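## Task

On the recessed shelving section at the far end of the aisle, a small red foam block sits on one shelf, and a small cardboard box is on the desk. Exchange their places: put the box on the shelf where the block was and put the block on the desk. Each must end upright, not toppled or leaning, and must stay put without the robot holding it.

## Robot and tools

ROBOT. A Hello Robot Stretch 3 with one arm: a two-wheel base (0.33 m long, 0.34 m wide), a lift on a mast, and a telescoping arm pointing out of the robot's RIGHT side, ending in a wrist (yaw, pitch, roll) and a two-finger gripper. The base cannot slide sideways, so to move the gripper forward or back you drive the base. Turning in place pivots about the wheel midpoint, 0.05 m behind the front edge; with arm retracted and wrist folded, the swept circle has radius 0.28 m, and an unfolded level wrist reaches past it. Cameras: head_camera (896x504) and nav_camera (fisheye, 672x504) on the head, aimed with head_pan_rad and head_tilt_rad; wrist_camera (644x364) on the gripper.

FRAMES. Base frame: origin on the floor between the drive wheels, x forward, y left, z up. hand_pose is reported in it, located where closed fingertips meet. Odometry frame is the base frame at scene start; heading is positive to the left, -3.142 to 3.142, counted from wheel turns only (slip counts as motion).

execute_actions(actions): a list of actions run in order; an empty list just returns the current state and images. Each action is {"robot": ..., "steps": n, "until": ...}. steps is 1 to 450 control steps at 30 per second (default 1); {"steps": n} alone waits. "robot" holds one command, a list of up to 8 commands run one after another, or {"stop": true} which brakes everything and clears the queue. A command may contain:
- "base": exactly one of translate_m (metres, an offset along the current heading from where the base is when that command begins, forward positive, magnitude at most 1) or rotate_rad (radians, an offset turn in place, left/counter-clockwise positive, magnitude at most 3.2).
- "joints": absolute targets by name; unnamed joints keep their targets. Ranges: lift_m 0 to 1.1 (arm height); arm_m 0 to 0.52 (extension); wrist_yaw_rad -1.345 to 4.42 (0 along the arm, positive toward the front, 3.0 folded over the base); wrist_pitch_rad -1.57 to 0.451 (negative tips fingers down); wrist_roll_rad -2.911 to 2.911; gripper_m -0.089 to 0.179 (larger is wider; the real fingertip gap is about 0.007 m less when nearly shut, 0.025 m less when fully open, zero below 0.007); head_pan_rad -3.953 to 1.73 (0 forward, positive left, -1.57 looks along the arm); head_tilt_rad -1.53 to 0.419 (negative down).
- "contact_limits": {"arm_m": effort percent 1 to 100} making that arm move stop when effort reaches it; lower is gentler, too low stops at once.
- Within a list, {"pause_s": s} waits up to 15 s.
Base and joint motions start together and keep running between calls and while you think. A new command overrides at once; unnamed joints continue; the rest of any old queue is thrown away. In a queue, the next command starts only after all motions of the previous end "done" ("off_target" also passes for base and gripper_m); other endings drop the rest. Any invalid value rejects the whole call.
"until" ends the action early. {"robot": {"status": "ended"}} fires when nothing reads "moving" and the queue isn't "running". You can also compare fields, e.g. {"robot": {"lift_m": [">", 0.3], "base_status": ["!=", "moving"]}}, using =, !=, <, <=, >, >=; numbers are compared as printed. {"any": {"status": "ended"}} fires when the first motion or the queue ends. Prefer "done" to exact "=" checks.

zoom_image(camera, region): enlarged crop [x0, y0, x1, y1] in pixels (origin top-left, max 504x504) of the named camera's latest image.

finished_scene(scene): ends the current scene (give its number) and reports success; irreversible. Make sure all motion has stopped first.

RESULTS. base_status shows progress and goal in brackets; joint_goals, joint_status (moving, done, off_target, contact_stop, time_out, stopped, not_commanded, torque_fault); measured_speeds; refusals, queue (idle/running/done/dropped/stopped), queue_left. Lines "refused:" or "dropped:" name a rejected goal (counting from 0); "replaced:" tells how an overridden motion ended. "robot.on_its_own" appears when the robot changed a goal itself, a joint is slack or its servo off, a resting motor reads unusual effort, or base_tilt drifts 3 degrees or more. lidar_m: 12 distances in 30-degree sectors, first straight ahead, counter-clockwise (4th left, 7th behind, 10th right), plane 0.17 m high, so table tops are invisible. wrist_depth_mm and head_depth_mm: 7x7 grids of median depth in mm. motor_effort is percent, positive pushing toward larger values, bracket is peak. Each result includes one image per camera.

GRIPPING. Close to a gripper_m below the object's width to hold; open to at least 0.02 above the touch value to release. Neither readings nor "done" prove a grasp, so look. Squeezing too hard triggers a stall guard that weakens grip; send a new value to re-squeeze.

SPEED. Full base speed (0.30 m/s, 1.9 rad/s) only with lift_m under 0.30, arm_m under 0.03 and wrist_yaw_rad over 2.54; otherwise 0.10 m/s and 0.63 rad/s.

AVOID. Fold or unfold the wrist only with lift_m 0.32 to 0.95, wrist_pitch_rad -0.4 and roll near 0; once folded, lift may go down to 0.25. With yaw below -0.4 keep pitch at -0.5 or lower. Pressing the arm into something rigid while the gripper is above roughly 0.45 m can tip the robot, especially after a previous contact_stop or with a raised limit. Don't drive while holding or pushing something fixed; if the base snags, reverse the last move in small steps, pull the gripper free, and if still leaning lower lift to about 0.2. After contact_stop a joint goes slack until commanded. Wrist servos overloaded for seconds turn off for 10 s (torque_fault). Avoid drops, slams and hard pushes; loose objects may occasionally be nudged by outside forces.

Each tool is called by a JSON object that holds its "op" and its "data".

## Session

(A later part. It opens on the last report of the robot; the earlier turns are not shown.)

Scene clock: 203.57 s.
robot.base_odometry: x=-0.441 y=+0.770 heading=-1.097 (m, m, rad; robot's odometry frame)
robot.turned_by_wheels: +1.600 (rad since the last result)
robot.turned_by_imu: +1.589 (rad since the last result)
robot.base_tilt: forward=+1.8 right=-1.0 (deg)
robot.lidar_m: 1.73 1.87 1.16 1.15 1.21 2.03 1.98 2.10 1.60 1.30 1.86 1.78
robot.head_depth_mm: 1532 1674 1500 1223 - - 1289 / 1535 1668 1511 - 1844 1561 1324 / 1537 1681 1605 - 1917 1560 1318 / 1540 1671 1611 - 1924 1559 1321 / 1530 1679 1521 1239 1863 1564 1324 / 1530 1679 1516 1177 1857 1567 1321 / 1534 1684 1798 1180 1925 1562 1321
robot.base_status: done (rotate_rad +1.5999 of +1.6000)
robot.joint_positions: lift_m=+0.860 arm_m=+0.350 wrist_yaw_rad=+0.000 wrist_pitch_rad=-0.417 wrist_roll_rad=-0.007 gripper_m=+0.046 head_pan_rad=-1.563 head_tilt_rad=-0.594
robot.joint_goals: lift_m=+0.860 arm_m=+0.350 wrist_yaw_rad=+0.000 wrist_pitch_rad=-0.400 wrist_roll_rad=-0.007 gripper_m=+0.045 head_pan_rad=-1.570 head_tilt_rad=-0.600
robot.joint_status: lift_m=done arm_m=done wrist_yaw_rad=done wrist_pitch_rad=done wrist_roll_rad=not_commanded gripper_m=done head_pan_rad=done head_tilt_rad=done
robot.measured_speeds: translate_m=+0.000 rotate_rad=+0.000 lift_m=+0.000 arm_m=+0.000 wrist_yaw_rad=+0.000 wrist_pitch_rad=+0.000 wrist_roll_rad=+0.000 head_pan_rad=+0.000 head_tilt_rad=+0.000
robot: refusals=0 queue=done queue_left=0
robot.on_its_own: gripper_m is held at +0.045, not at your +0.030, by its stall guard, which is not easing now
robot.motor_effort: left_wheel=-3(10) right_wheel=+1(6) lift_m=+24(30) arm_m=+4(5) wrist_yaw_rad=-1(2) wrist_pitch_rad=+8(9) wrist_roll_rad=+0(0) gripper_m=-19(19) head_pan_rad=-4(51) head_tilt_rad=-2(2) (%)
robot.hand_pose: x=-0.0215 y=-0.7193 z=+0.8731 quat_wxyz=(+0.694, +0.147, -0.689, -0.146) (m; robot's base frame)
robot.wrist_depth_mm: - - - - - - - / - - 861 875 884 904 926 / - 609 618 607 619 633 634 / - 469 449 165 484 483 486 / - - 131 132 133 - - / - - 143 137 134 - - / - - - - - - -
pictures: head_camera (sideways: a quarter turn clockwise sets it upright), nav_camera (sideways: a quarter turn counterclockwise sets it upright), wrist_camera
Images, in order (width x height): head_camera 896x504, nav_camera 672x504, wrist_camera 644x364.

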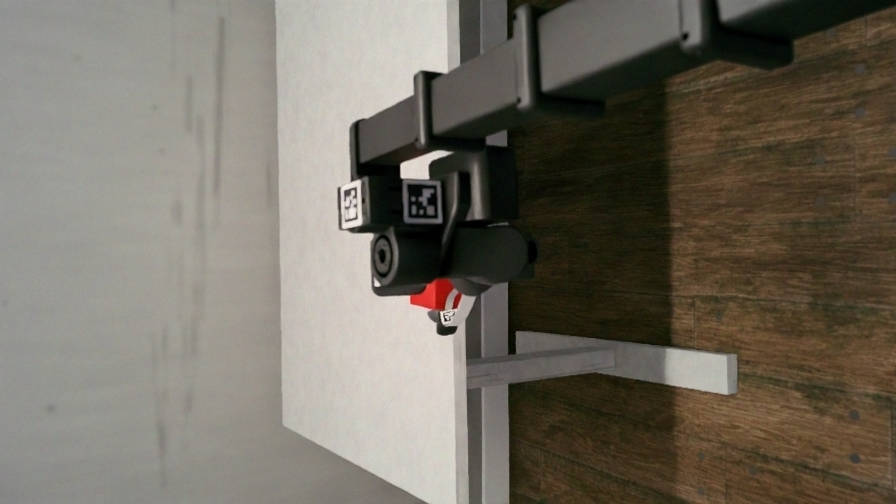

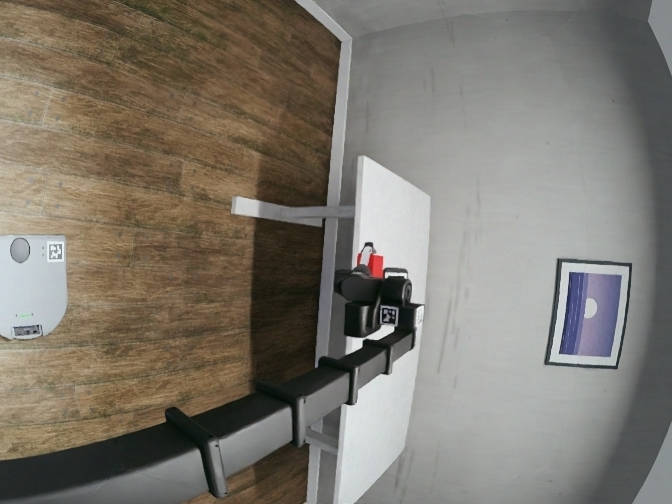

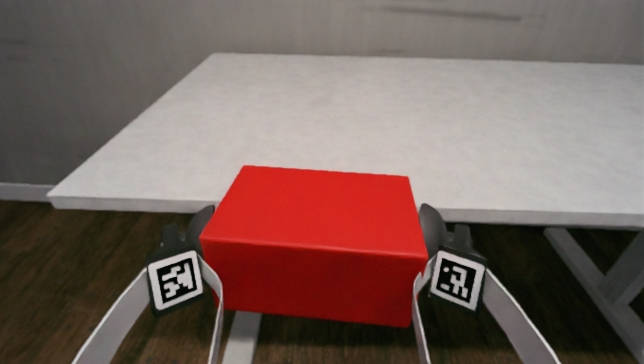

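{"op": "execute_actions", "data": {"actions": [{"robot":[{"base":{"rotate_rad":0.7},"joints":{"arm_m":0.2}},{"base":{"translate_m":-0.55}},{"base":{"rotate_rad":-0.7}},{"joints":{"arm_m":0.4,"lift_m":0.8}},{"joints":{"lift_m":0.76}}],"steps":450,"until":{"robot":{"status":"ended"}}},{"steps":450,"until":{"robot":{"status":"ended"}}}]}}

Scene clock: 221.23 s.
robot.base_odometry: x=-0.948 y=+0.983 heading=-1.097 (m, m, rad; robot's odometry frame)
robot.turned_by_wheels: +0.000 (rad since the last result)
robot.turned_by_imu: -0.007 (rad since the last result)
robot.base_tilt: forward=+1.8 right=-1.1 (deg)
robot.lidar_m: 2.14 2.29 1.63 1.52 2.11 1.63 1.59 1.69 1.07 1.37 1.11 2.09
robot.head_depth_mm: 1187 1300 1394 1076 835 1561 - / 1190 1294 1395 1079 - - 1327 / 1191 1299 1390 1176 787 1518 1318 / 1183 1295 1391 1176 789 1520 1319 / 1187 1294 1389 1079 840 1531 1317 / 1187 1299 1390 1085 843 1522 1326 / 1188 1295 1395 1088 845 1529 1334
robot.base_status: done (rotate_rad -0.6999 of -0.7000)
robot.joint_positions: lift_m=+0.760 arm_m=+0.400 wrist_yaw_rad=+0.000 wrist_pitch_rad=-0.417 wrist_roll_rad=-0.007 gripper_m=+0.046 head_pan_rad=-1.563 head_tilt_rad=-0.594
robot.joint_goals: lift_m=+0.760 arm_m=+0.400 wrist_yaw_rad=+0.000 wrist_pitch_rad=-0.400 wrist_roll_rad=-0.007 gripper_m=+0.045 head_pan_rad=-1.570 head_tilt_rad=-0.600
robot.joint_status: lift_m=done arm_m=done wrist_yaw_rad=done wrist_pitch_rad=done wrist_roll_rad=not_commanded gripper_m=done head_pan_rad=done head_tilt_rad=done
robot.measured_speeds: translate_m=+0.000 rotate_rad=+0.000 lift_m=+0.000 arm_m=+0.000 wrist_yaw_rad=+0.000 wrist_pitch_rad=+0.000 wrist_roll_rad=+0.000 head_pan_rad=+0.000 head_tilt_rad=+0.000
robot: refusals=0 queue=done queue_left=0
robot.on_its_own: gripper_m is held at +0.045, not at your +0.030, by its stall guard, which is not easing now
robot.motor_effort: left_wheel=+2(7) right_wheel=-3(5) lift_m=+24(24) arm_m=+3(5) wrist_yaw_rad=-1(1) wrist_pitch_rad=+8(8) wrist_roll_rad=+0(0) gripper_m=-21(20) head_pan_rad=-3(4) head_tilt_rad=-3(2) (%)
robot.hand_pose: x=-0.0215 y=-0.7693 z=+0.7731 quat_wxyz=(+0.694, +0.147, -0.689, -0.146) (m; robot's base frame)
robot.wrist_depth_mm: 682 680 671 655 663 643 634 / 534 540 550 545 556 569 588 / 379 383 386 389 395 399 407 / 297 299 286 166 307 308 310 / 242 244 131 132 133 250 252 / 205 212 143 137 134 215 213 / 177 179 180 176 181 183 183
pictures: head_camera (sideways: a quarter turn clockwise sets it upright), nav_camera (sideways: a quarter turn counterclockwise sets it upright), wrist_camera
Images, in order (width x height): head_camera 896x504, nav_camera 672x504, wrist_camera 644x364.

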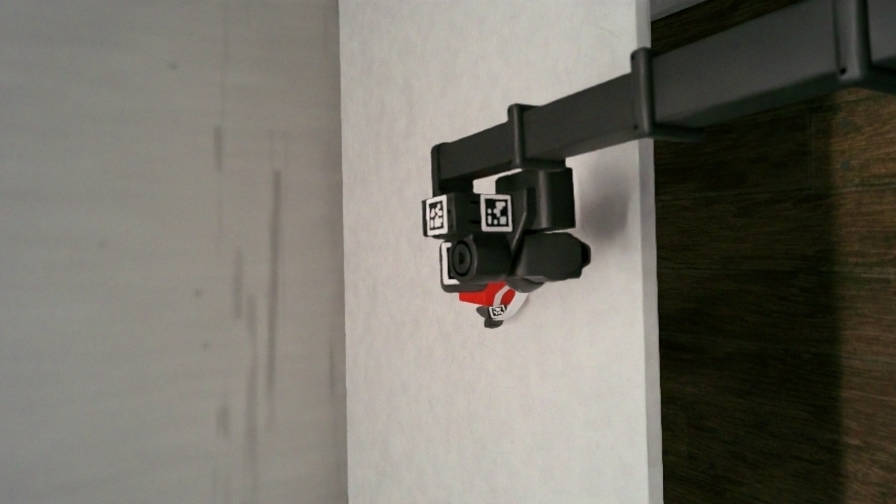

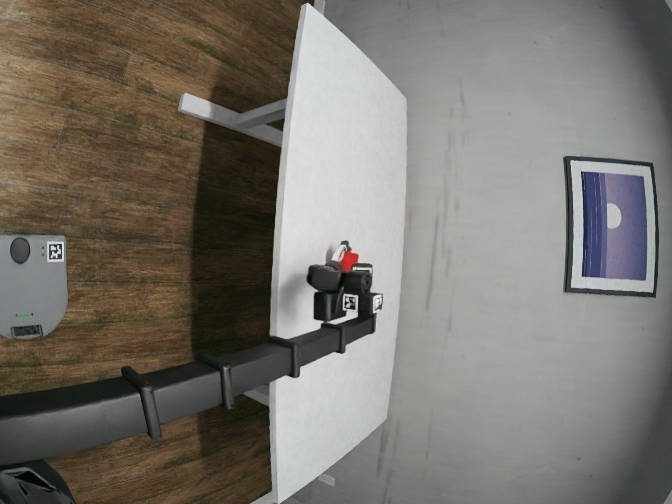

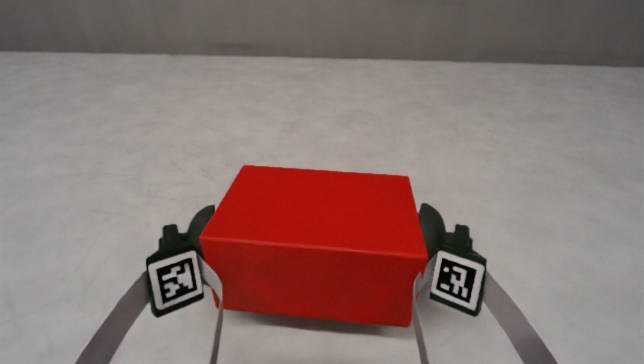

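Lower 0.038.

{"op": "execute_actions", "data": {"actions": [{"robot":[{"joints":{"lift_m":0.723}},{"joints":{"gripper_m":0.15}},{"joints":{"lift_m":0.76,"arm_m":0.25}}],"steps":300,"until":{"robot":{"status":"ended"}}}]}}

Scene clock: 227.90 s.
robot.base_odometry: x=-0.948 y=+0.983 heading=-1.097 (m, m, rad; robot's odometry frame)
robot.turned_by_wheels: +0.000 (rad since the last result)
robot.turned_by_imu: -0.002 (rad since the last result)
robot.base_tilt: forward=+1.9 right=-1.0 (deg)
robot.lidar_m: 2.14 2.28 1.62 1.51 2.12 1.62 1.59 1.68 1.07 1.37 1.10 2.09
robot.head_depth_mm: 1188 1302 1395 1074 842 1561 - / 1196 1297 1392 1077 894 - 1292 / 1184 1300 1398 1079 928 1482 1318 / 1188 1301 1387 1084 - 1481 1330 / 1189 1292 1391 1083 867 1526 1326 / 1191 1292 1395 1084 840 1527 1320 / 1183 1300 1390 1088 843 1523 1325
robot.base_status: done (rotate_rad -0.6999 of -0.7000)
robot.joint_positions: lift_m=+0.760 arm_m=+0.250 wrist_yaw_rad=+0.001 wrist_pitch_rad=-0.412 wrist_roll_rad=-0.007 gripper_m=+0.150 head_pan_rad=-1.563 head_tilt_rad=-0.594
robot.joint_goals: lift_m=+0.760 arm_m=+0.250 wrist_yaw_rad=+0.000 wrist_pitch_rad=-0.400 wrist_roll_rad=-0.007 gripper_m=+0.150 head_pan_rad=-1.570 head_tilt_rad=-0.600
robot.joint_status: lift_m=done arm_m=done wrist_yaw_rad=done wrist_pitch_rad=done wrist_roll_rad=not_commanded gripper_m=done head_pan_rad=done head_tilt_rad=done
robot.measured_speeds: translate_m=+0.000 rotate_rad=+0.000 lift_m=+0.000 arm_m=+0.000 wrist_yaw_rad=+0.000 wrist_pitch_rad=+0.000 wrist_roll_rad=+0.000 head_pan_rad=+0.000 head_tilt_rad=+0.000
robot: refusals=0 queue=done queue_left=0
robot.motor_effort: left_wheel=+2(2) right_wheel=-3(3) lift_m=+28(30) arm_m=-4(5) wrist_yaw_rad=-1(3) wrist_pitch_rad=+6(8) wrist_roll_rad=+0(0) gripper_m=+1(82) head_pan_rad=-3(2) head_tilt_rad=-2(2) (%)
robot.hand_pose: x=-0.0214 y=-0.6204 z=+0.7739 quat_wxyz=(+0.695, +0.146, -0.689, -0.144) (m; robot's base frame)
robot.wrist_depth_mm: 818 799 788 793 773 779 769 / 539 543 559 562 573 578 601 / 386 387 394 296 400 405 415 / 300 300 304 287 309 314 314 / 244 254 248 250 250 261 253 / 212 202 210 210 212 - 213 / - 179 181 182 183 183 184
pictures: head_camera (sideways: a quarter turn clockwise sets it upright), nav_camera (sideways: a quarter turn counterclockwise sets it upright), wrist_camera
Images, in order (width x height): head_camera 896x504, nav_camera 672x504, wrist_camera 644x364.

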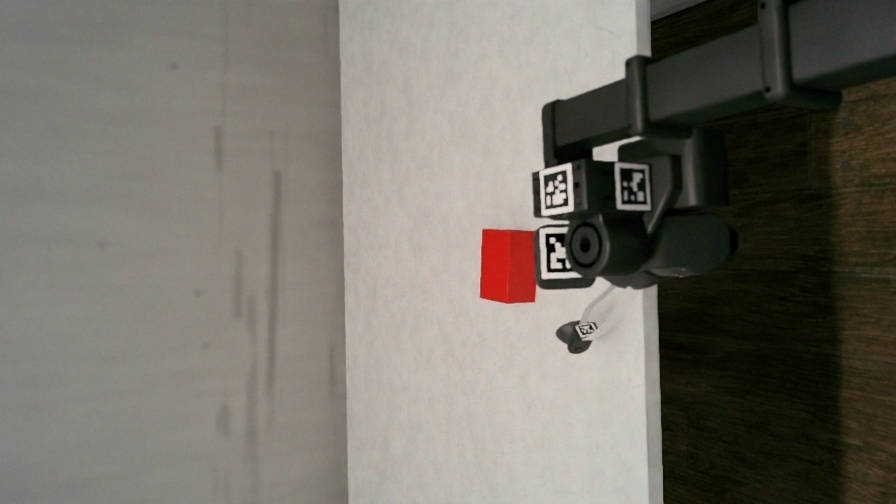

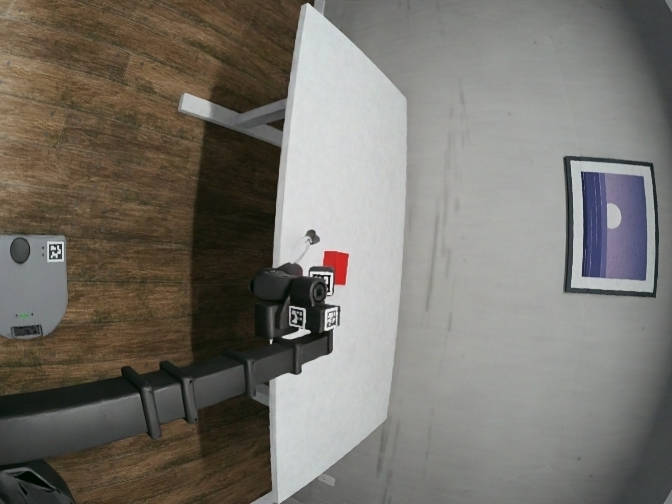

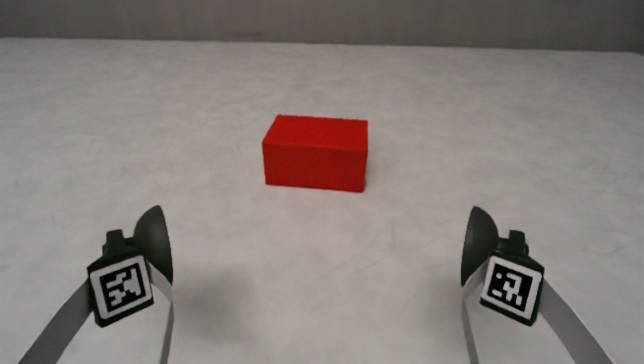

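{"op": "finished_scene", "data": {"scene": 2}}

The scene is finished: the task was done.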